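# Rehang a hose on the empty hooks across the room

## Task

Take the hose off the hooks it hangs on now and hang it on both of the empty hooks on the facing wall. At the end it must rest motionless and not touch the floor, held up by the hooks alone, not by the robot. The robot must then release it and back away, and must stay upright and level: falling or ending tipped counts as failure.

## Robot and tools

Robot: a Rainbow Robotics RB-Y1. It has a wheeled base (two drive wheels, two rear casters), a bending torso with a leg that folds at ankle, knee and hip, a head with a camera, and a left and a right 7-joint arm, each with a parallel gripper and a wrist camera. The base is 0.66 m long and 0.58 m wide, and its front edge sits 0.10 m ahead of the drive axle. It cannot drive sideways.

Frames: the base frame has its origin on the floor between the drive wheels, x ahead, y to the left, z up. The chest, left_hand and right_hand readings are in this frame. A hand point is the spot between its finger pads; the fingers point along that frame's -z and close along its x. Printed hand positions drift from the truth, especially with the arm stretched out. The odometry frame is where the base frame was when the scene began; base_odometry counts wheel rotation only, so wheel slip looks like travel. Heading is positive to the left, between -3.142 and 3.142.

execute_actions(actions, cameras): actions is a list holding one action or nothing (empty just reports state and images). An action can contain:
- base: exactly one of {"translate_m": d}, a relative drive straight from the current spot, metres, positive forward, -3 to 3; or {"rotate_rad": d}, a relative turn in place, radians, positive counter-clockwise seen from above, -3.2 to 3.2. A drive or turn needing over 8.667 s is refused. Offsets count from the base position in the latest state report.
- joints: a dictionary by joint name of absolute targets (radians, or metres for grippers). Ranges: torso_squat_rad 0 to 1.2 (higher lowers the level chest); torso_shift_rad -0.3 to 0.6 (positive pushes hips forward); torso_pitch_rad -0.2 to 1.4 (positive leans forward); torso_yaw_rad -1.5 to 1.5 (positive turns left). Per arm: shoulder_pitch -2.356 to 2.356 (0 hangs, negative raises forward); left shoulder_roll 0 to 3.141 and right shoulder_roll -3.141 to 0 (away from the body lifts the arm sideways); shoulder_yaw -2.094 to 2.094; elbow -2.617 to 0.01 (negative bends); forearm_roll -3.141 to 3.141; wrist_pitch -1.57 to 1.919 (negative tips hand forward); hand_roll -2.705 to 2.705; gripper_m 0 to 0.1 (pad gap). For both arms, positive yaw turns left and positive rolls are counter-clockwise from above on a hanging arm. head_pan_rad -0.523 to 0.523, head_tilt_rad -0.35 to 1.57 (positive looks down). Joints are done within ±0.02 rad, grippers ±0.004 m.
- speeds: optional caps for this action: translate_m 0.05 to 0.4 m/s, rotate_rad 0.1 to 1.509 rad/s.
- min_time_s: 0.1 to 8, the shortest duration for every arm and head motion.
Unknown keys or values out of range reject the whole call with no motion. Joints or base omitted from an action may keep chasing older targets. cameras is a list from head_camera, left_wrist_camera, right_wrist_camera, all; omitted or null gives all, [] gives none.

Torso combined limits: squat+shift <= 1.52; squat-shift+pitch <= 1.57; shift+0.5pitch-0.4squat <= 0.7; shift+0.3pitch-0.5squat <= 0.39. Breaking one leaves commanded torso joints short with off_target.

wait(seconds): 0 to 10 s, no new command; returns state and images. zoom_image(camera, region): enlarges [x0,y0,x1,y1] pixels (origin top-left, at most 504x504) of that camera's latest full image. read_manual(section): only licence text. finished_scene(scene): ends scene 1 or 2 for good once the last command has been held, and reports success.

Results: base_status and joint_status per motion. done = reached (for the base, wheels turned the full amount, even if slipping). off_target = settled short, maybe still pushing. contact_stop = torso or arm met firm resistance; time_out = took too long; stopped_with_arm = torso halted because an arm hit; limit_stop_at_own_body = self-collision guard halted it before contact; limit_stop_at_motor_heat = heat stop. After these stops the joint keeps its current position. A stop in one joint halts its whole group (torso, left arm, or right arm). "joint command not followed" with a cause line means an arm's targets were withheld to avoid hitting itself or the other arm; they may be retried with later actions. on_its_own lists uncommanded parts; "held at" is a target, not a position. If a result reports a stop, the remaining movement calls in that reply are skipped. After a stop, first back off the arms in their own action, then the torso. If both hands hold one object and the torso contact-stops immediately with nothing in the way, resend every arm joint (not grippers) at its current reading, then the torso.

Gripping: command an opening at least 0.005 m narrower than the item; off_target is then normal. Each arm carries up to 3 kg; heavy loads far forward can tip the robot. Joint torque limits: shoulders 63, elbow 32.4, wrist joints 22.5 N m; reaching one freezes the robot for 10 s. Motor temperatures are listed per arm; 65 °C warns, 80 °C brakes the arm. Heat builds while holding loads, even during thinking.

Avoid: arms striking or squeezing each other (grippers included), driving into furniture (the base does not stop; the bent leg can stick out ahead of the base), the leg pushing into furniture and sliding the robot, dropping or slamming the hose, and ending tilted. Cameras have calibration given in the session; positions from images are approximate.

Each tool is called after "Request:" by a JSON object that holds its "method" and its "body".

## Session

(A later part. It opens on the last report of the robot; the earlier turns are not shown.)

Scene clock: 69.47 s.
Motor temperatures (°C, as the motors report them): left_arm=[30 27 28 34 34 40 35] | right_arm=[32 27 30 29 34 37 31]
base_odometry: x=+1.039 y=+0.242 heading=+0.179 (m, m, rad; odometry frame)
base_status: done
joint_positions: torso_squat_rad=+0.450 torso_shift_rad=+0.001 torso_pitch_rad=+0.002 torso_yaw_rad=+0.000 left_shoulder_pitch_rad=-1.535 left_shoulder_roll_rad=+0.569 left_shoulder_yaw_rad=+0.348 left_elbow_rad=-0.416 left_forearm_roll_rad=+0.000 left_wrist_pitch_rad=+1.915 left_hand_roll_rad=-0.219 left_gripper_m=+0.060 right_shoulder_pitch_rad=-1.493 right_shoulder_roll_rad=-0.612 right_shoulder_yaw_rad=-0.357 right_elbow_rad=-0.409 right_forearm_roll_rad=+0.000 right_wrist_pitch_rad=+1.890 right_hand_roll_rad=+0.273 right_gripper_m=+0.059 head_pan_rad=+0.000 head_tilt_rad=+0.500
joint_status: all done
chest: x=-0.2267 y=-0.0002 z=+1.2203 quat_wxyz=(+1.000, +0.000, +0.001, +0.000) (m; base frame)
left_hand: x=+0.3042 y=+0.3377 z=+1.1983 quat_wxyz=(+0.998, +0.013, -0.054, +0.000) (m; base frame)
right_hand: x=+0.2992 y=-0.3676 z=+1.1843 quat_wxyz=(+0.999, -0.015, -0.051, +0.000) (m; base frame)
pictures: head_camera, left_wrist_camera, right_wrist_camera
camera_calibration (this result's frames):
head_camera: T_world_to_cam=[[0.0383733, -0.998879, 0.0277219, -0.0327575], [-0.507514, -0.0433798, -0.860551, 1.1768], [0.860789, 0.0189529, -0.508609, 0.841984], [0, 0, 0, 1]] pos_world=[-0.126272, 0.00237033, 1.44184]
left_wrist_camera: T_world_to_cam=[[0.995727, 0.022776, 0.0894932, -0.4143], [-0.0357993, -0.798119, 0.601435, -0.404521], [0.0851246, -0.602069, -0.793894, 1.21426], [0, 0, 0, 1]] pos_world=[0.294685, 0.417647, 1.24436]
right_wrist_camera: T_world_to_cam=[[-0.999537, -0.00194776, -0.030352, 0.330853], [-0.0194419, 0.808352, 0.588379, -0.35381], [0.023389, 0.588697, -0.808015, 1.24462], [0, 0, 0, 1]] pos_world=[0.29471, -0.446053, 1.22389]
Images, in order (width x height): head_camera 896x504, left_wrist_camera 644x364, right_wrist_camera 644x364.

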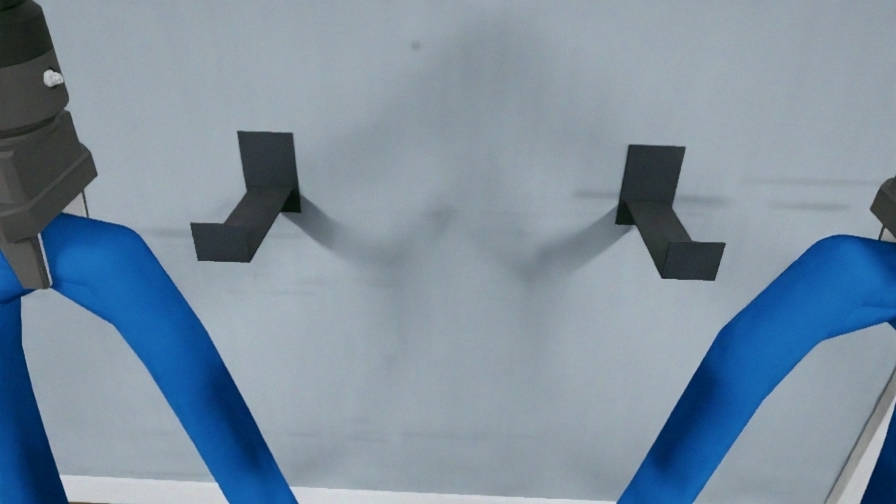

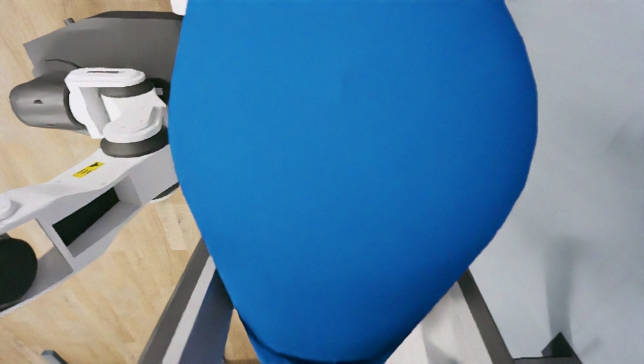

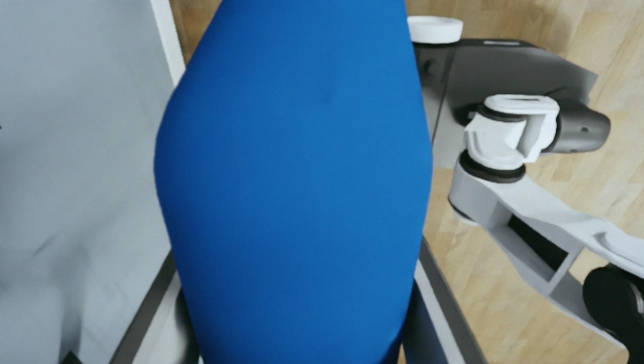

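Request:
{"method": "zoom_image", "body": {"camera": "head_camera", "region": [0, 200, 300, 504]}}

Request:
{"method": "zoom_image", "body": {"camera": "head_camera", "region": [596, 200, 896, 504]}}

Region (0, 200, 300, 504) of head_camera's 896x504 image, scaled by 1.658, with more detail than that image has; it fills the left 497 columns of this view, and the rest is white.

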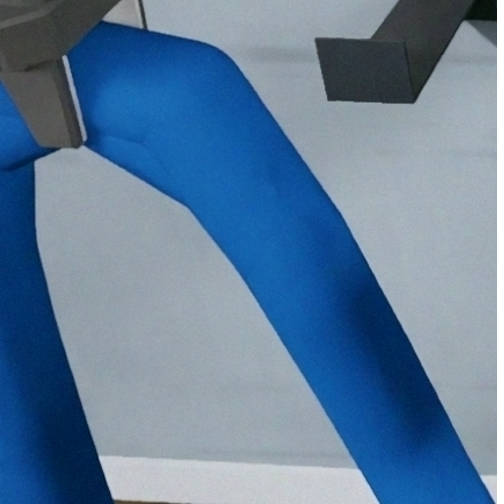

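Region (596, 200, 896, 504) of head_camera's 896x504 image, scaled by 1.658, with more detail than that image has; it fills the left 497 columns of this view, and the rest is white.

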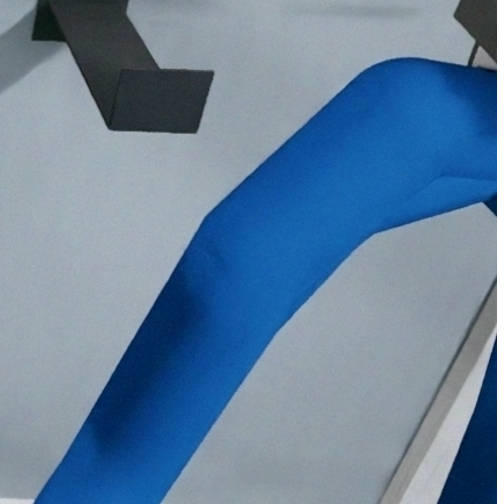

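Request:
{"method": "execute_actions", "body": {"actions": [{"base": {"translate_m": 0.455}, "joints": {"torso_squat_rad": 0.6, "head_tilt_rad": 0.6}, "speeds": {"translate_m": 0.3}}]}}

Scene clock: 81.47 s.
Motor temperatures (°C, as the motors report them): left_arm=[30 27 28 35 34 40 35] | right_arm=[33 27 30 29 34 37 31]
base_odometry: x=+1.487 y=+0.323 heading=+0.179 (m, m, rad; odometry frame)
base_status: done
joint_positions: torso_squat_rad=+0.600 torso_shift_rad=+0.001 torso_pitch_rad=+0.002 torso_yaw_rad=+0.000 left_shoulder_pitch_rad=-1.535 left_shoulder_roll_rad=+0.569 left_shoulder_yaw_rad=+0.348 left_elbow_rad=-0.416 left_forearm_roll_rad=+0.000 left_wrist_pitch_rad=+1.915 left_hand_roll_rad=-0.219 left_gripper_m=+0.060 right_shoulder_pitch_rad=-1.493 right_shoulder_roll_rad=-0.612 right_shoulder_yaw_rad=-0.357 right_elbow_rad=-0.409 right_forearm_roll_rad=+0.000 right_wrist_pitch_rad=+1.890 right_hand_roll_rad=+0.273 right_gripper_m=+0.059 head_pan_rad=+0.000 head_tilt_rad=+0.600
joint_status: all done
chest: x=-0.2268 y=-0.0002 z=+1.1677 quat_wxyz=(+1.000, +0.000, +0.001, +0.000) (m; base frame)
left_hand: x=+0.3041 y=+0.3378 z=+1.1456 quat_wxyz=(+0.998, +0.013, -0.054, +0.000) (m; base frame)
right_hand: x=+0.2991 y=-0.3676 z=+1.1317 quat_wxyz=(+0.999, -0.015, -0.051, +0.000) (m; base frame)
pictures: head_camera, left_wrist_camera, right_wrist_camera
camera_calibration (this result's frames):
head_camera: T_world_to_cam=[[0.0409614, -0.998877, 0.0238002, -0.0253887], [-0.590889, -0.0434254, -0.805583, 1.03929], [0.805712, 0.0189346, -0.592004, 0.918112], [0, 0, 0, 1]] pos_world=[-0.12459, 0.00238733, 1.38136]
left_wrist_camera: T_world_to_cam=[[0.995736, 0.0228182, 0.0893779, -0.409382], [-0.0356964, -0.798117, 0.601444, -0.372885], [0.0850579, -0.60207, -0.7939, 1.17253], [0, 0, 0, 1]] pos_world=[0.294593, 0.417684, 1.19173]
right_wrist_camera: T_world_to_cam=[[-0.99954, -0.00196125, -0.0302726, 0.329077], [-0.0194064, 0.808345, 0.588389, -0.322902], [0.0233167, 0.588706, -0.808011, 1.20211], [0, 0, 0, 1]] pos_world=[0.29463, -0.446029, 1.17128]
Images, in order (width x height): head_camera 896x504, left_wrist_camera 644x364, right_wrist_camera 644x364.

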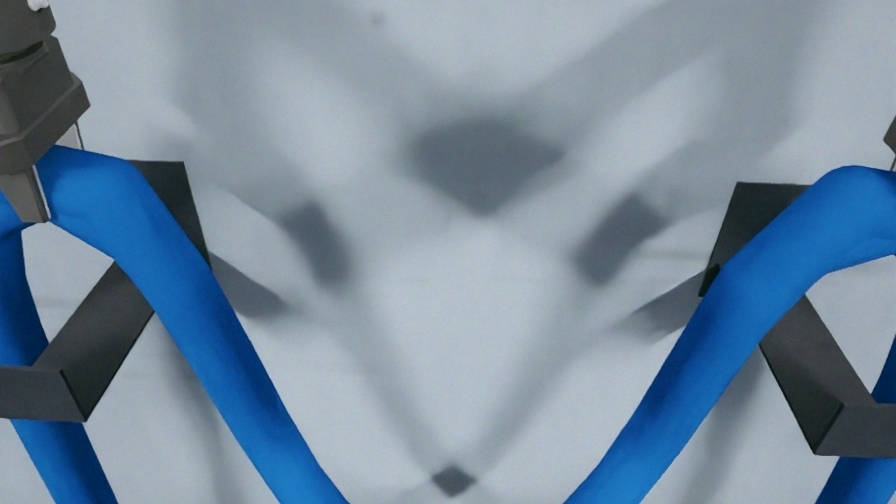

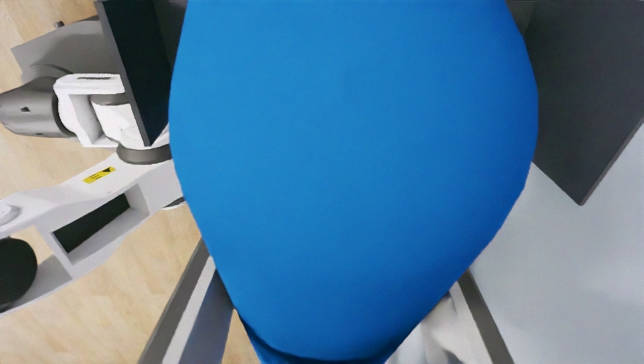

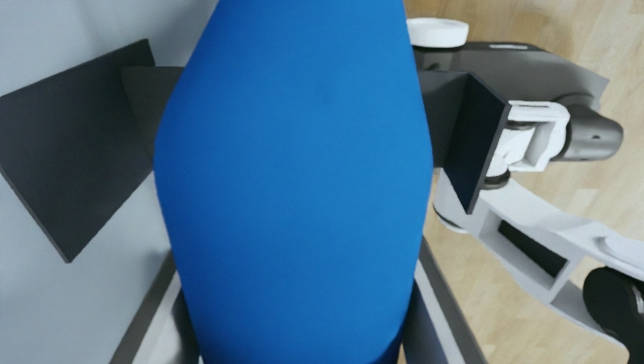

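Request:
{"method": "execute_actions", "body": {"actions": [{"joints": {"torso_squat_rad": 0.878, "torso_yaw_rad": 0.012}}]}}

Scene clock: 84.97 s.
Motor temperatures (°C, as the motors report them): left_arm=[30 27 28 35 34 40 35] | right_arm=[33 27 30 29 34 37 31]
base_odometry: x=+1.487 y=+0.323 heading=+0.179 (m, m, rad; odometry frame)
base_status: not commanded
joint_positions: torso_squat_rad=+0.878 torso_shift_rad=+0.001 torso_pitch_rad=+0.001 torso_yaw_rad=+0.012 left_shoulder_pitch_rad=-1.537 left_shoulder_roll_rad=+0.569 left_shoulder_yaw_rad=+0.348 left_elbow_rad=-0.416 left_forearm_roll_rad=+0.000 left_wrist_pitch_rad=+1.915 left_hand_roll_rad=-0.219 left_gripper_m=+0.060 right_shoulder_pitch_rad=-1.494 right_shoulder_roll_rad=-0.612 right_shoulder_yaw_rad=-0.357 right_elbow_rad=-0.410 right_forearm_roll_rad=+0.000 right_wrist_pitch_rad=+1.890 right_hand_roll_rad=+0.273 right_gripper_m=+0.059 head_pan_rad=+0.000 head_tilt_rad=+0.600
joint_status: all done
chest: x=-0.2273 y=-0.0002 z=+1.0370 quat_wxyz=(+1.000, +0.000, +0.000, +0.006) (m; base frame)
left_hand: x=+0.2998 y=+0.3438 z=+1.0163 quat_wxyz=(+0.998, +0.013, -0.056, +0.005) (m; base frame)
right_hand: x=+0.3030 y=-0.3612 z=+1.0019 quat_wxyz=(+0.998, -0.014, -0.053, +0.006) (m; base frame)
pictures: head_camera, left_wrist_camera, right_wrist_camera
camera_calibration (this result's frames):
head_camera: T_world_to_cam=[[0.0528044, -0.998322, 0.0237528, -0.019509], [-0.589643, -0.0503672, -0.806092, 0.934487], [0.805936, 0.0285595, -0.591314, 0.840545], [0, 0, 0, 1]] pos_world=[-0.125381, 0.00358571, 1.25077]
left_wrist_camera: T_world_to_cam=[[0.995161, 0.0340999, 0.092153, -0.400182], [-0.0283211, -0.798509, 0.601317, -0.292384], [0.0940898, -0.601017, -0.793679, 1.07055], [0, 0, 0, 1]] pos_world=[0.289237, 0.423596, 1.06237]
right_wrist_camera: T_world_to_cam=[[-0.999379, -0.0141264, -0.0322921, 0.32672], [-0.0304325, 0.808034, 0.588349, -0.248394], [0.0177819, 0.588966, -0.807962, 1.09511], [0, 0, 0, 1]] pos_world=[0.299484, -0.439658, 1.0415]
Images, in order (width x height): head_camera 896x504, left_wrist_camera 644x364, right_wrist_camera 644x364.

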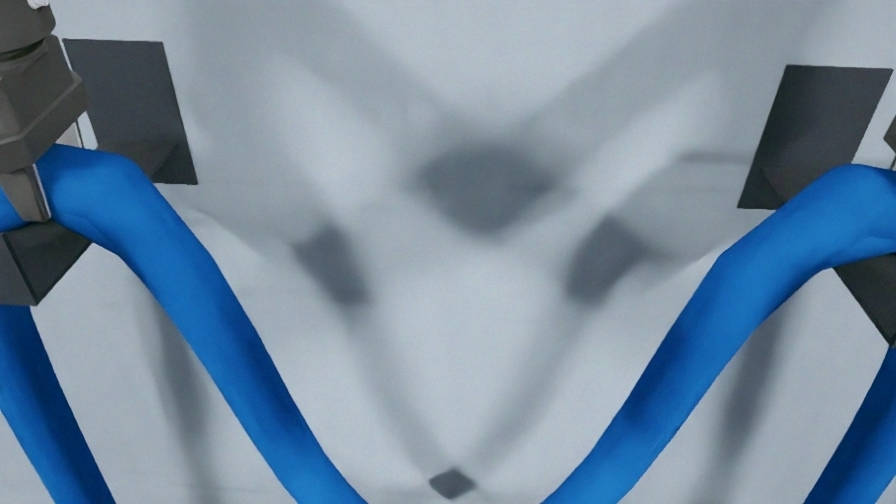

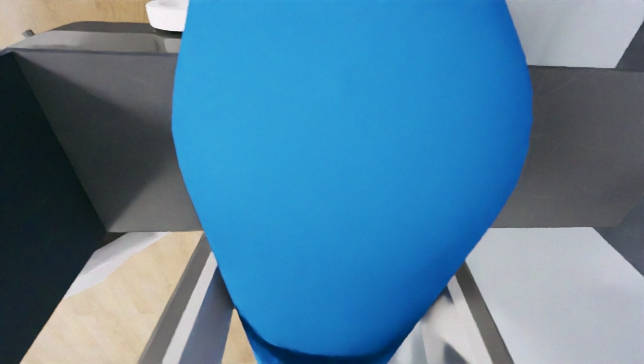

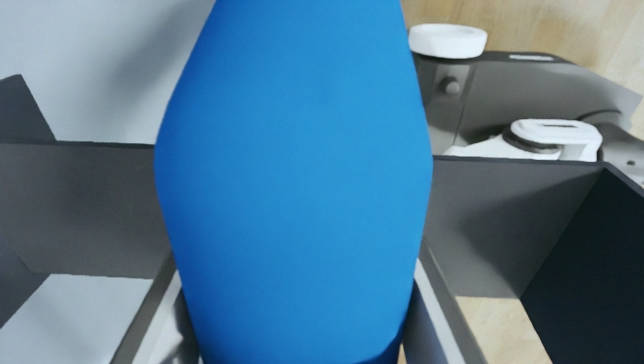

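Request:
{"method": "execute_actions", "body": {"actions": [{"joints": {"left_gripper_m": 0.085, "right_gripper_m": 0.085}}]}}

Scene clock: 86.23 s.
Motor temperatures (°C, as the motors report them): left_arm=[30 27 28 35 34 40 35] | right_arm=[33 27 30 29 34 37 31]
base_odometry: x=+1.487 y=+0.323 heading=+0.179 (m, m, rad; odometry frame)
base_status: not commanded
joint_positions: torso_squat_rad=+0.878 torso_shift_rad=+0.001 torso_pitch_rad=+0.001 torso_yaw_rad=+0.012 left_shoulder_pitch_rad=-1.536 left_shoulder_roll_rad=+0.569 left_shoulder_yaw_rad=+0.348 left_elbow_rad=-0.416 left_forearm_roll_rad=+0.000 left_wrist_pitch_rad=+1.915 left_hand_roll_rad=-0.219 left_gripper_m=+0.085 right_shoulder_pitch_rad=-1.494 right_shoulder_roll_rad=-0.612 right_shoulder_yaw_rad=-0.357 right_elbow_rad=-0.410 right_forearm_roll_rad=+0.000 right_wrist_pitch_rad=+1.890 right_hand_roll_rad=+0.273 right_gripper_m=+0.085 head_pan_rad=+0.000 head_tilt_rad=+0.600
joint_status: all done
chest: x=-0.2272 y=-0.0002 z=+1.0370 quat_wxyz=(+1.000, +0.000, +0.000, +0.006) (m; base frame)
left_hand: x=+0.2998 y=+0.3439 z=+1.0160 quat_wxyz=(+0.998, +0.013, -0.055, +0.006) (m; base frame)
right_hand: x=+0.3032 y=-0.3611 z=+1.0018 quat_wxyz=(+0.999, -0.014, -0.052, +0.006) (m; base frame)
pictures: head_camera, left_wrist_camera, right_wrist_camera
camera_calibration (this result's frames):
head_camera: T_world_to_cam=[[0.0528828, -0.998318, 0.0237756, -0.0195053], [-0.589794, -0.0504374, -0.805977, 0.934388], [0.80582, 0.0285996, -0.591469, 0.840609], [0, 0, 0, 1]] pos_world=[-0.125252, 0.00361457, 1.25075]
left_wrist_camera: T_world_to_cam=[[0.995196, 0.0343338, 0.0916847, -0.399791], [-0.0278461, -0.798544, 0.601293, -0.292232], [0.0938589, -0.600957, -0.793751, 1.07056], [0, 0, 0, 1]] pos_world=[0.289252, 0.423728, 1.06213]
right_wrist_camera: T_world_to_cam=[[-0.999383, -0.0142068, -0.0321318, 0.326644], [-0.0304026, 0.808053, 0.588324, -0.248367], [0.017606, 0.588938, -0.807986, 1.09508], [0, 0, 0, 1]] pos_world=[0.299611, -0.439602, 1.04143]
Images, in order (width x height): head_camera 896x504, left_wrist_camera 644x364, right_wrist_camera 644x364.

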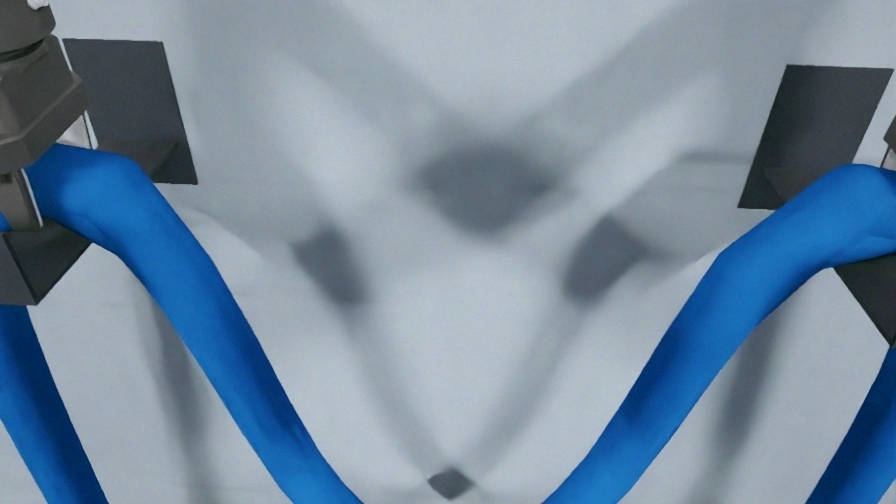

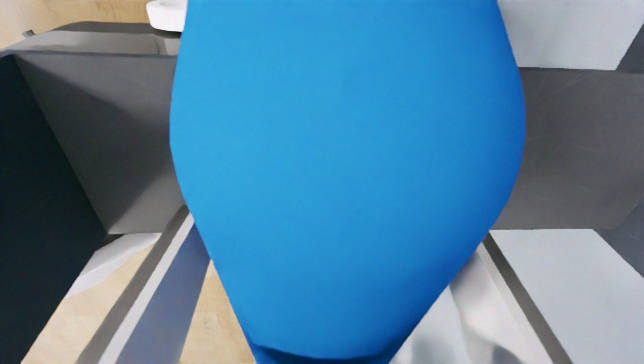

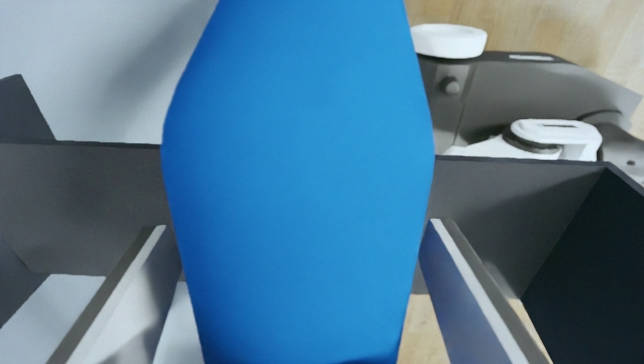

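Request:
{"method": "execute_actions", "body": {"actions": [{"joints": {"torso_squat_rad": 0.72}}], "cameras": ["head_camera"]}}

Scene clock: 88.10 s.
Motor temperatures (°C, as the motors report them): left_arm=[30 27 28 35 34 40 35] | right_arm=[33 27 30 29 34 37 31]
base_odometry: x=+1.487 y=+0.323 heading=+0.179 (m, m, rad; odometry frame)
base_status: not commanded
joint_positions: torso_squat_rad=+0.720 torso_shift_rad=+0.001 torso_pitch_rad=+0.001 torso_yaw_rad=+0.012 left_shoulder_pitch_rad=-1.536 left_shoulder_roll_rad=+0.569 left_shoulder_yaw_rad=+0.348 left_elbow_rad=-0.416 left_forearm_roll_rad=+0.000 left_wrist_pitch_rad=+1.915 left_hand_roll_rad=-0.219 left_gripper_m=+0.085 right_shoulder_pitch_rad=-1.494 right_shoulder_roll_rad=-0.612 right_shoulder_yaw_rad=-0.357 right_elbow_rad=-0.410 right_forearm_roll_rad=+0.000 right_wrist_pitch_rad=+1.890 right_hand_roll_rad=+0.273 right_gripper_m=+0.085 head_pan_rad=+0.000 head_tilt_rad=+0.600
joint_status: all done
chest: x=-0.2270 y=-0.0002 z=+1.1162 quat_wxyz=(+1.000, +0.000, +0.001, +0.006) (m; base frame)
left_hand: x=+0.3000 y=+0.3440 z=+1.0950 quat_wxyz=(+0.998, +0.013, -0.055, +0.006) (m; base frame)
right_hand: x=+0.3034 y=-0.3611 z=+1.0809 quat_wxyz=(+0.999, -0.014, -0.052, +0.006) (m; base frame)
pictures: head_camera
camera_calibration (this result's frames):
head_camera: T_world_to_cam=[[0.052889, -0.998318, 0.0237624, -0.0214069], [-0.589995, -0.0504376, -0.80583, 0.99812], [0.805673, 0.0285998, -0.59167, 0.887474], [0, 0, 0, 1]] pos_world=[-0.124995, 0.00359033, 1.32992]
Images, in order (width x height): head_camera 896x504.

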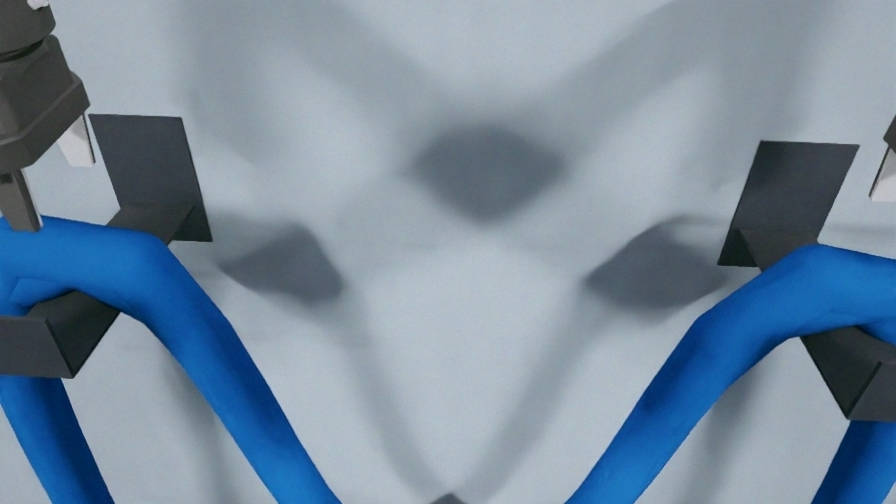

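Request:
{"method": "execute_actions", "body": {"actions": [{"base": {"translate_m": -0.6}, "joints": {"torso_squat_rad": 0.5, "torso_yaw_rad": 0.0, "head_tilt_rad": 0.62}}], "cameras": ["head_camera"]}}

Scene clock: 91.37 s.
Motor temperatures (°C, as the motors report them): left_arm=[30 27 28 34 34 40 35] | right_arm=[33 27 30 29 34 37 31]
base_odometry: x=+0.897 y=+0.216 heading=+0.178 (m, m, rad; odometry frame)
base_status: done
joint_positions: torso_squat_rad=+0.500 torso_shift_rad=+0.001 torso_pitch_rad=+0.001 torso_yaw_rad=+0.000 left_shoulder_pitch_rad=-1.536 left_shoulder_roll_rad=+0.569 left_shoulder_yaw_rad=+0.348 left_elbow_rad=-0.416 left_forearm_roll_rad=+0.000 left_wrist_pitch_rad=+1.915 left_hand_roll_rad=-0.219 left_gripper_m=+0.085 right_shoulder_pitch_rad=-1.494 right_shoulder_roll_rad=-0.612 right_shoulder_yaw_rad=-0.357 right_elbow_rad=-0.410 right_forearm_roll_rad=+0.000 right_wrist_pitch_rad=+1.890 right_hand_roll_rad=+0.273 right_gripper_m=+0.085 head_pan_rad=+0.000 head_tilt_rad=+0.620
joint_status: all done
chest: x=-0.2270 y=-0.0002 z=+1.2042 quat_wxyz=(+1.000, +0.000, +0.001, +0.000) (m; base frame)
left_hand: x=+0.3041 y=+0.3377 z=+1.1830 quat_wxyz=(+0.998, +0.013, -0.055, +0.000) (m; base frame)
right_hand: x=+0.2991 y=-0.3675 z=+1.1690 quat_wxyz=(+0.999, -0.015, -0.052, +0.000) (m; base frame)
pictures: head_camera
camera_calibration (this result's frames):
head_camera: T_world_to_cam=[[0.0414537, -0.998876, 0.0229818, -0.0250227], [-0.606443, -0.0434343, -0.79394, 1.049], [0.794046, 0.0189746, -0.607562, 0.959503], [0, 0, 0, 1]] pos_world=[-0.124694, 0.00236164, 1.41637]
Images, in order (width x height): head_camera 896x504.

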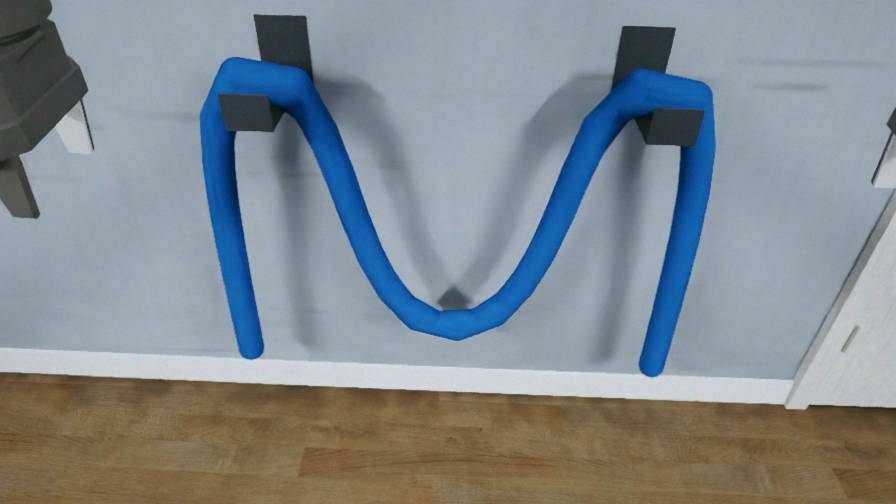

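The hose is in both hooks and clear of the floor. I'll check that it has stopped moving.

Request:
{"method": "execute_actions", "body": {"actions": [], "cameras": ["head_camera"]}}

Request:
{"method": "wait", "body": {"seconds": 4}}

Scene clock: 91.70 s.
Motor temperatures (°C, as the motors report them): left_arm=[30 27 28 34 34 40 35] | right_arm=[33 27 30 29 34 37 31]
base_odometry: x=+0.897 y=+0.216 heading=+0.178 (m, m, rad; odometry frame)
base_status: done
joint_positions: torso_squat_rad=+0.500 torso_shift_rad=+0.001 torso_pitch_rad=+0.001 torso_yaw_rad=+0.000 left_shoulder_pitch_rad=-1.536 left_shoulder_roll_rad=+0.569 left_shoulder_yaw_rad=+0.348 left_elbow_rad=-0.416 left_forearm_roll_rad=+0.000 left_wrist_pitch_rad=+1.915 left_hand_roll_rad=-0.219 left_gripper_m=+0.085 right_shoulder_pitch_rad=-1.494 right_shoulder_roll_rad=-0.612 right_shoulder_yaw_rad=-0.357 right_elbow_rad=-0.410 right_forearm_roll_rad=+0.000 right_wrist_pitch_rad=+1.890 right_hand_roll_rad=+0.273 right_gripper_m=+0.085 head_pan_rad=+0.000 head_tilt_rad=+0.620
joint_status: all done
chest: x=-0.2270 y=-0.0002 z=+1.2042 quat_wxyz=(+1.000, +0.000, +0.001, +0.000) (m; base frame)
left_hand: x=+0.3041 y=+0.3377 z=+1.1830 quat_wxyz=(+0.998, +0.013, -0.055, +0.000) (m; base frame)
right_hand: x=+0.2991 y=-0.3675 z=+1.1690 quat_wxyz=(+0.999, -0.015, -0.052, +0.000) (m; base frame)
pictures: head_camera
camera_calibration (this result's frames):
head_camera: T_world_to_cam=[[0.0414539, -0.998876, 0.0229813, -0.0250225], [-0.60645, -0.0434342, -0.793935, 1.04899], [0.79404, 0.0189747, -0.607569, 0.959504], [0, 0, 0, 1]] pos_world=[-0.124685, 0.00236161, 1.41637]
Images, in order (width x height): head_camera 896x504.

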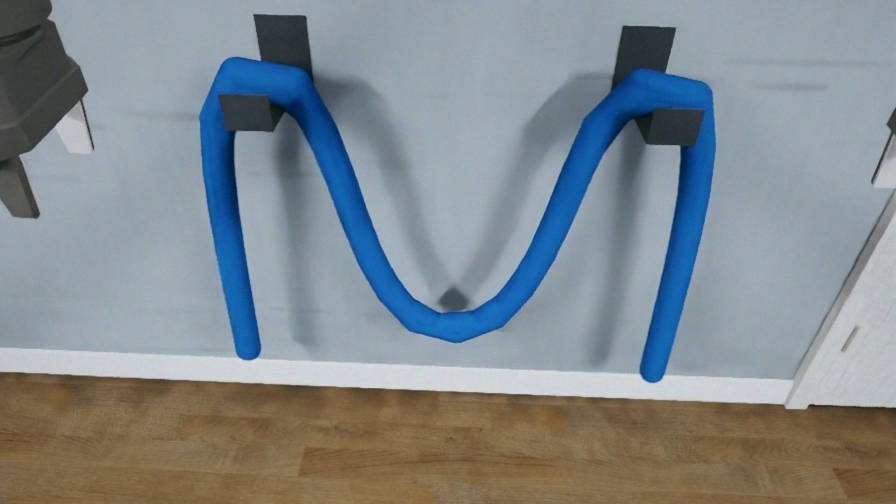

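Scene clock: 95.70 s.
Motor temperatures (°C, as the motors report them): left_arm=[30 27 28 34 34 40 35] | right_arm=[33 27 30 29 34 37 31]
base_odometry: x=+0.897 y=+0.216 heading=+0.178 (m, m, rad; odometry frame)
base_status: done
joint_positions: torso_squat_rad=+0.500 torso_shift_rad=+0.001 torso_pitch_rad=+0.001 torso_yaw_rad=+0.000 left_shoulder_pitch_rad=-1.536 left_shoulder_roll_rad=+0.569 left_shoulder_yaw_rad=+0.348 left_elbow_rad=-0.416 left_forearm_roll_rad=+0.000 left_wrist_pitch_rad=+1.915 left_hand_roll_rad=-0.219 left_gripper_m=+0.085 right_shoulder_pitch_rad=-1.494 right_shoulder_roll_rad=-0.612 right_shoulder_yaw_rad=-0.357 right_elbow_rad=-0.410 right_forearm_roll_rad=+0.000 right_wrist_pitch_rad=+1.890 right_hand_roll_rad=+0.273 right_gripper_m=+0.085 head_pan_rad=+0.000 head_tilt_rad=+0.620
joint_status: all done
chest: x=-0.2270 y=-0.0002 z=+1.2042 quat_wxyz=(+1.000, +0.000, +0.001, +0.000) (m; base frame)
left_hand: x=+0.3041 y=+0.3377 z=+1.1830 quat_wxyz=(+0.998, +0.013, -0.055, +0.000) (m; base frame)
right_hand: x=+0.2991 y=-0.3675 z=+1.1690 quat_wxyz=(+0.999, -0.015, -0.052, +0.000) (m; base frame)
wait: 4.00 s; at rest by 0.27 s
pictures: head_camera, left_wrist_camera, right_wrist_camera
camera_calibration (this result's frames):
head_camera: T_world_to_cam=[[0.0414539, -0.998876, 0.0229814, -0.0250226], [-0.60645, -0.0434343, -0.793934, 1.04899], [0.79404, 0.0189746, -0.607569, 0.959504], [0, 0, 0, 1]] pos_world=[-0.124685, 0.00236165, 1.41637]
left_wrist_camera: T_world_to_cam=[[0.995576, 0.022779, 0.0911576, -0.414682], [-0.036799, -0.798142, 0.601344, -0.394934], [0.0864547, -0.602038, -0.793773, 1.20163], [0, 0, 0, 1]] pos_world=[0.294428, 0.417657, 1.22911]
right_wrist_camera: T_world_to_cam=[[-0.999483, -0.00231708, -0.032079, 0.332179], [-0.020756, 0.808374, 0.588303, -0.344493], [0.0245687, 0.588664, -0.808004, 1.23182], [0, 0, 0, 1]] pos_world=[0.294593, -0.445882, 1.20864]
Images, in order (width x height): head_camera 896x504, left_wrist_camera 644x364, right_wrist_camera 644x364.

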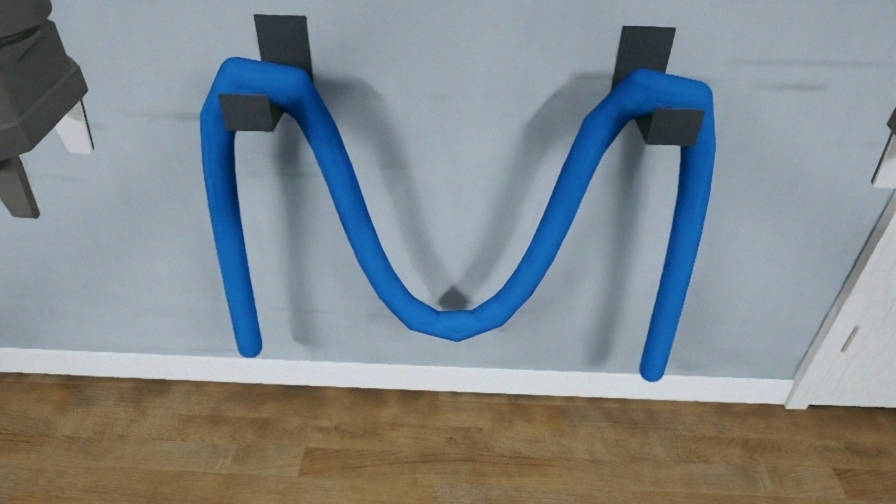

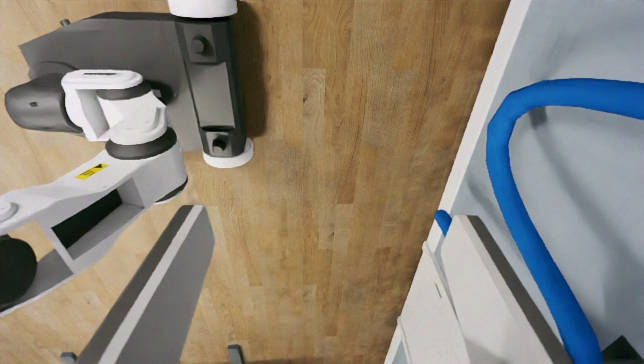

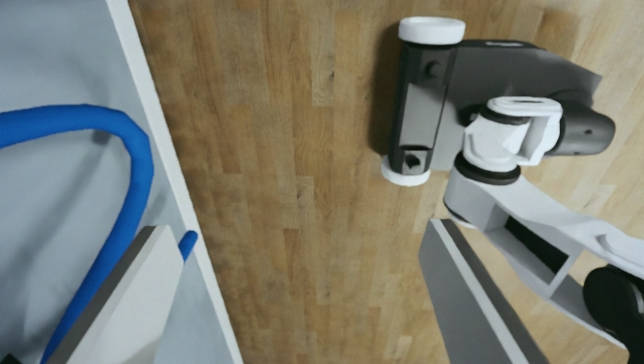

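The ends are still swaying a little, so I'll wait longer for them to settle.

Request:
{"method": "wait", "body": {"seconds": 10}}

Scene clock: 106.03 s.
Motor temperatures (°C, as the motors report them): left_arm=[30 27 28 34 34 40 35] | right_arm=[33 27 30 29 34 37 31]
base_odometry: x=+0.897 y=+0.216 heading=+0.178 (m, m, rad; odometry frame)
base_status: done
joint_positions: torso_squat_rad=+0.500 torso_shift_rad=+0.001 torso_pitch_rad=+0.001 torso_yaw_rad=+0.000 left_shoulder_pitch_rad=-1.536 left_shoulder_roll_rad=+0.569 left_shoulder_yaw_rad=+0.348 left_elbow_rad=-0.416 left_forearm_roll_rad=+0.000 left_wrist_pitch_rad=+1.915 left_hand_roll_rad=-0.219 left_gripper_m=+0.085 right_shoulder_pitch_rad=-1.494 right_shoulder_roll_rad=-0.612 right_shoulder_yaw_rad=-0.357 right_elbow_rad=-0.410 right_forearm_roll_rad=+0.000 right_wrist_pitch_rad=+1.890 right_hand_roll_rad=+0.273 right_gripper_m=+0.085 head_pan_rad=+0.000 head_tilt_rad=+0.620
joint_status: all done
chest: x=-0.2270 y=-0.0002 z=+1.2042 quat_wxyz=(+1.000, +0.000, +0.001, +0.000) (m; base frame)
left_hand: x=+0.3041 y=+0.3377 z=+1.1830 quat_wxyz=(+0.998, +0.013, -0.055, +0.000) (m; base frame)
right_hand: x=+0.2991 y=-0.3675 z=+1.1690 quat_wxyz=(+0.999, -0.015, -0.052, +0.000) (m; base frame)
wait: 10.00 s; at rest from the start
pictures: head_camera, left_wrist_camera, right_wrist_camera
camera_calibration (this result's frames):
head_camera: T_world_to_cam=[[0.0414539, -0.998876, 0.0229813, -0.0250225], [-0.60645, -0.0434342, -0.793934, 1.04899], [0.79404, 0.0189746, -0.607569, 0.959504], [0, 0, 0, 1]] pos_world=[-0.124685, 0.00236155, 1.41637]
left_wrist_camera: T_world_to_cam=[[0.995576, 0.022779, 0.0911574, -0.414682], [-0.0367989, -0.798142, 0.601344, -0.394933], [0.0864546, -0.602038, -0.793773, 1.20163], [0, 0, 0, 1]] pos_world=[0.294428, 0.417657, 1.22911]
right_wrist_camera: T_world_to_cam=[[-0.999483, -0.00231693, -0.032079, 0.332179], [-0.0207559, 0.808374, 0.588303, -0.344493], [0.0245688, 0.588664, -0.808004, 1.23182], [0, 0, 0, 1]] pos_world=[0.294593, -0.445882, 1.20864]
Images, in order (width x height): head_camera 896x504, left_wrist_camera 644x364, right_wrist_camera 644x364.

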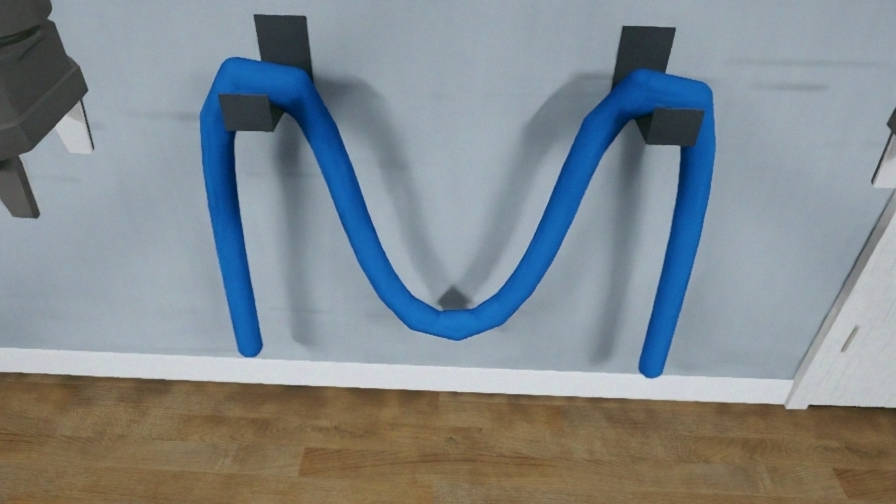

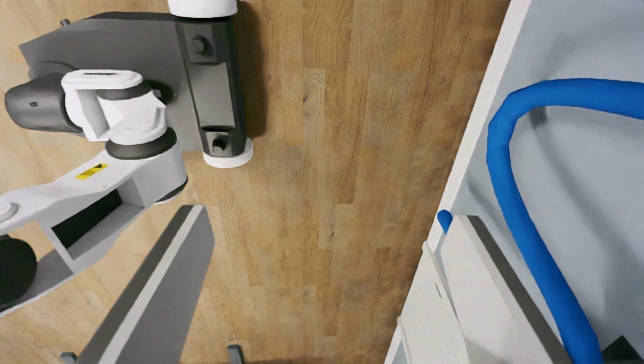

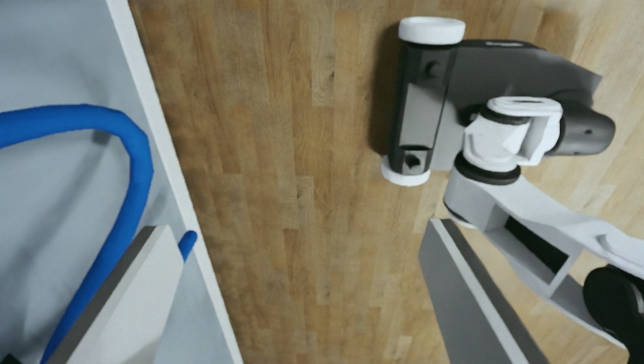

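Request:
{"method": "execute_actions", "body": {"actions": [], "cameras": ["head_camera"]}}

Scene clock: 106.37 s.
Motor temperatures (°C, as the motors report them): left_arm=[30 27 28 34 34 40 35] | right_arm=[33 27 30 29 34 37 31]
base_odometry: x=+0.897 y=+0.216 heading=+0.178 (m, m, rad; odometry frame)
base_status: done
joint_positions: torso_squat_rad=+0.500 torso_shift_rad=+0.001 torso_pitch_rad=+0.001 torso_yaw_rad=+0.000 left_shoulder_pitch_rad=-1.536 left_shoulder_roll_rad=+0.569 left_shoulder_yaw_rad=+0.348 left_elbow_rad=-0.416 left_forearm_roll_rad=+0.000 left_wrist_pitch_rad=+1.915 left_hand_roll_rad=-0.219 left_gripper_m=+0.085 right_shoulder_pitch_rad=-1.494 right_shoulder_roll_rad=-0.612 right_shoulder_yaw_rad=-0.357 right_elbow_rad=-0.410 right_forearm_roll_rad=+0.000 right_wrist_pitch_rad=+1.890 right_hand_roll_rad=+0.273 right_gripper_m=+0.085 head_pan_rad=+0.000 head_tilt_rad=+0.620
joint_status: all done
chest: x=-0.2270 y=-0.0002 z=+1.2042 quat_wxyz=(+1.000, +0.000, +0.001, +0.000) (m; base frame)
left_hand: x=+0.3041 y=+0.3377 z=+1.1830 quat_wxyz=(+0.998, +0.013, -0.055, +0.000) (m; base frame)
right_hand: x=+0.2991 y=-0.3675 z=+1.1690 quat_wxyz=(+0.999, -0.015, -0.052, +0.000) (m; base frame)
pictures: head_camera
camera_calibration (this result's frames):
head_camera: T_world_to_cam=[[0.041454, -0.998876, 0.0229813, -0.0250224], [-0.60645, -0.0434342, -0.793934, 1.04899], [0.79404, 0.0189748, -0.607569, 0.959504], [0, 0, 0, 1]] pos_world=[-0.124685, 0.00236158, 1.41637]
Images, in order (width x height): head_camera 896x504.

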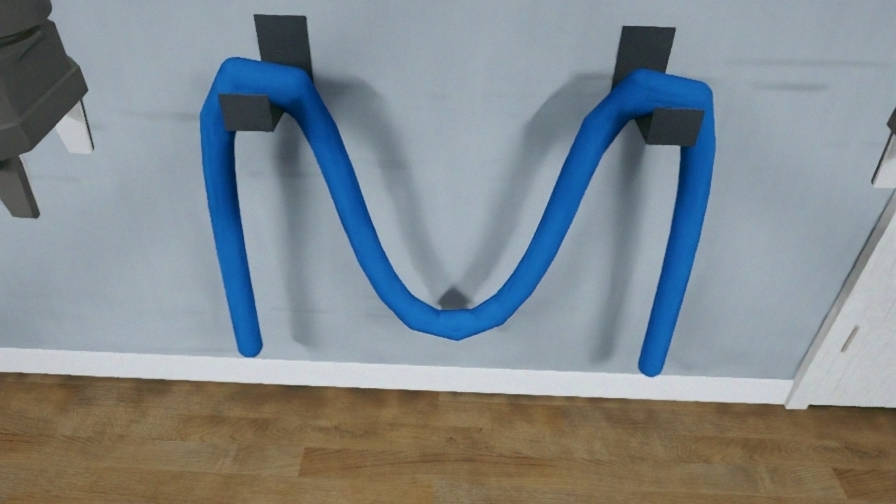

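Request:
{"method": "wait", "body": {"seconds": 5}}

Request:
{"method": "finished_scene", "body": {"scene": 2}}

Scene clock: 111.77 s.
Motor temperatures (°C, as the motors report them): left_arm=[30 27 28 34 34 40 35] | right_arm=[33 27 30 29 34 37 31]
base_odometry: x=+0.897 y=+0.216 heading=+0.178 (m, m, rad; odometry frame)
base_status: done
joint_positions: torso_squat_rad=+0.500 torso_shift_rad=+0.001 torso_pitch_rad=+0.001 torso_yaw_rad=+0.000 left_shoulder_pitch_rad=-1.536 left_shoulder_roll_rad=+0.569 left_shoulder_yaw_rad=+0.348 left_elbow_rad=-0.416 left_forearm_roll_rad=+0.000 left_wrist_pitch_rad=+1.915 left_hand_roll_rad=-0.219 left_gripper_m=+0.085 right_shoulder_pitch_rad=-1.494 right_shoulder_roll_rad=-0.612 right_shoulder_yaw_rad=-0.357 right_elbow_rad=-0.410 right_forearm_roll_rad=+0.000 right_wrist_pitch_rad=+1.890 right_hand_roll_rad=+0.273 right_gripper_m=+0.085 head_pan_rad=+0.000 head_tilt_rad=+0.620
joint_status: all done
chest: x=-0.2270 y=-0.0002 z=+1.2042 quat_wxyz=(+1.000, +0.000, +0.001, +0.000) (m; base frame)
left_hand: x=+0.3041 y=+0.3377 z=+1.1830 quat_wxyz=(+0.998, +0.013, -0.055, +0.000) (m; base frame)
right_hand: x=+0.2991 y=-0.3675 z=+1.1690 quat_wxyz=(+0.999, -0.015, -0.052, +0.000) (m; base frame)
wait: 5.00 s; at rest from the start
pictures: head_camera, left_wrist_camera, right_wrist_camera
camera_calibration (this result's frames):
head_camera: T_world_to_cam=[[0.0414539, -0.998876, 0.0229813, -0.0250225], [-0.60645, -0.0434342, -0.793934, 1.04899], [0.79404, 0.0189747, -0.607569, 0.959504], [0, 0, 0, 1]] pos_world=[-0.124685, 0.0023616, 1.41637]
left_wrist_camera: T_world_to_cam=[[0.995576, 0.0227789, 0.0911574, -0.414681], [-0.036799, -0.798142, 0.601344, -0.394933], [0.0864545, -0.602038, -0.793773, 1.20163], [0, 0, 0, 1]] pos_world=[0.294428, 0.417657, 1.22911]
right_wrist_camera: T_world_to_cam=[[-0.999483, -0.00231729, -0.0320792, 0.332179], [-0.0207563, 0.808374, 0.588303, -0.344493], [0.0245688, 0.588664, -0.808004, 1.23182], [0, 0, 0, 1]] pos_world=[0.294593, -0.445882, 1.20864]
Images, in order (width x height): head_camera 896x504, left_wrist_camera 644x364, right_wrist_camera 644x364.

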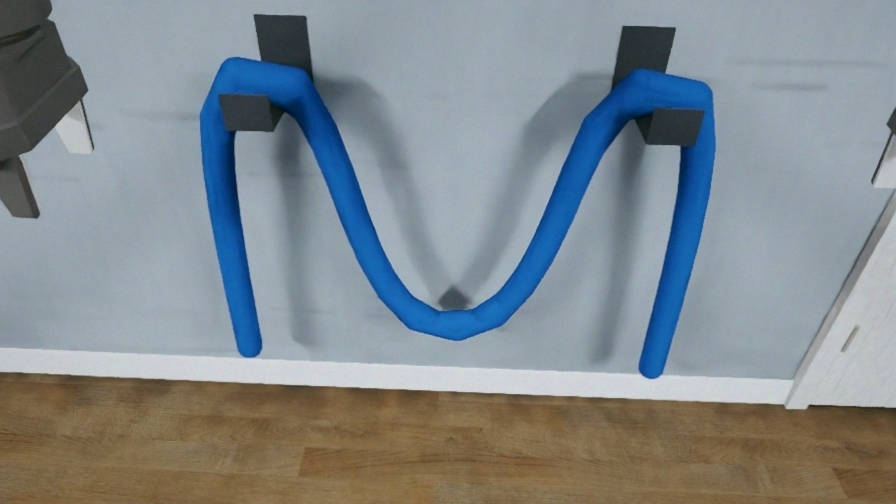

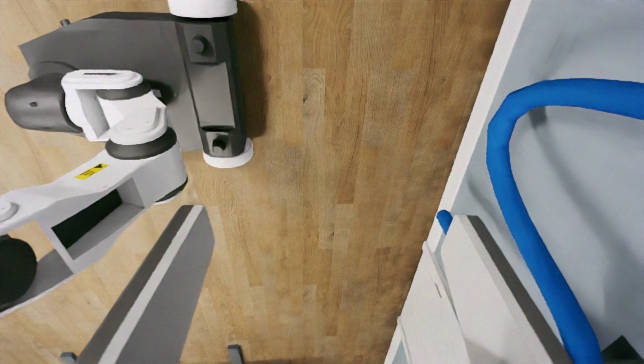

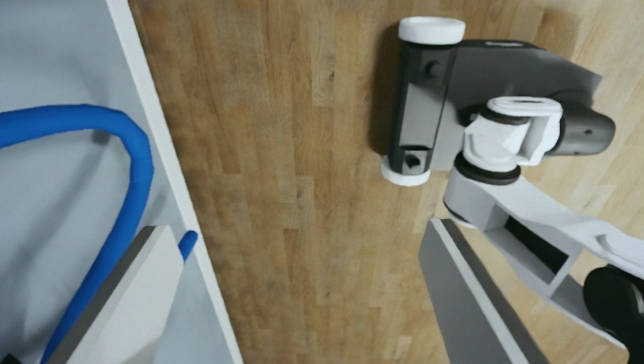

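The scene is finished: the task was done.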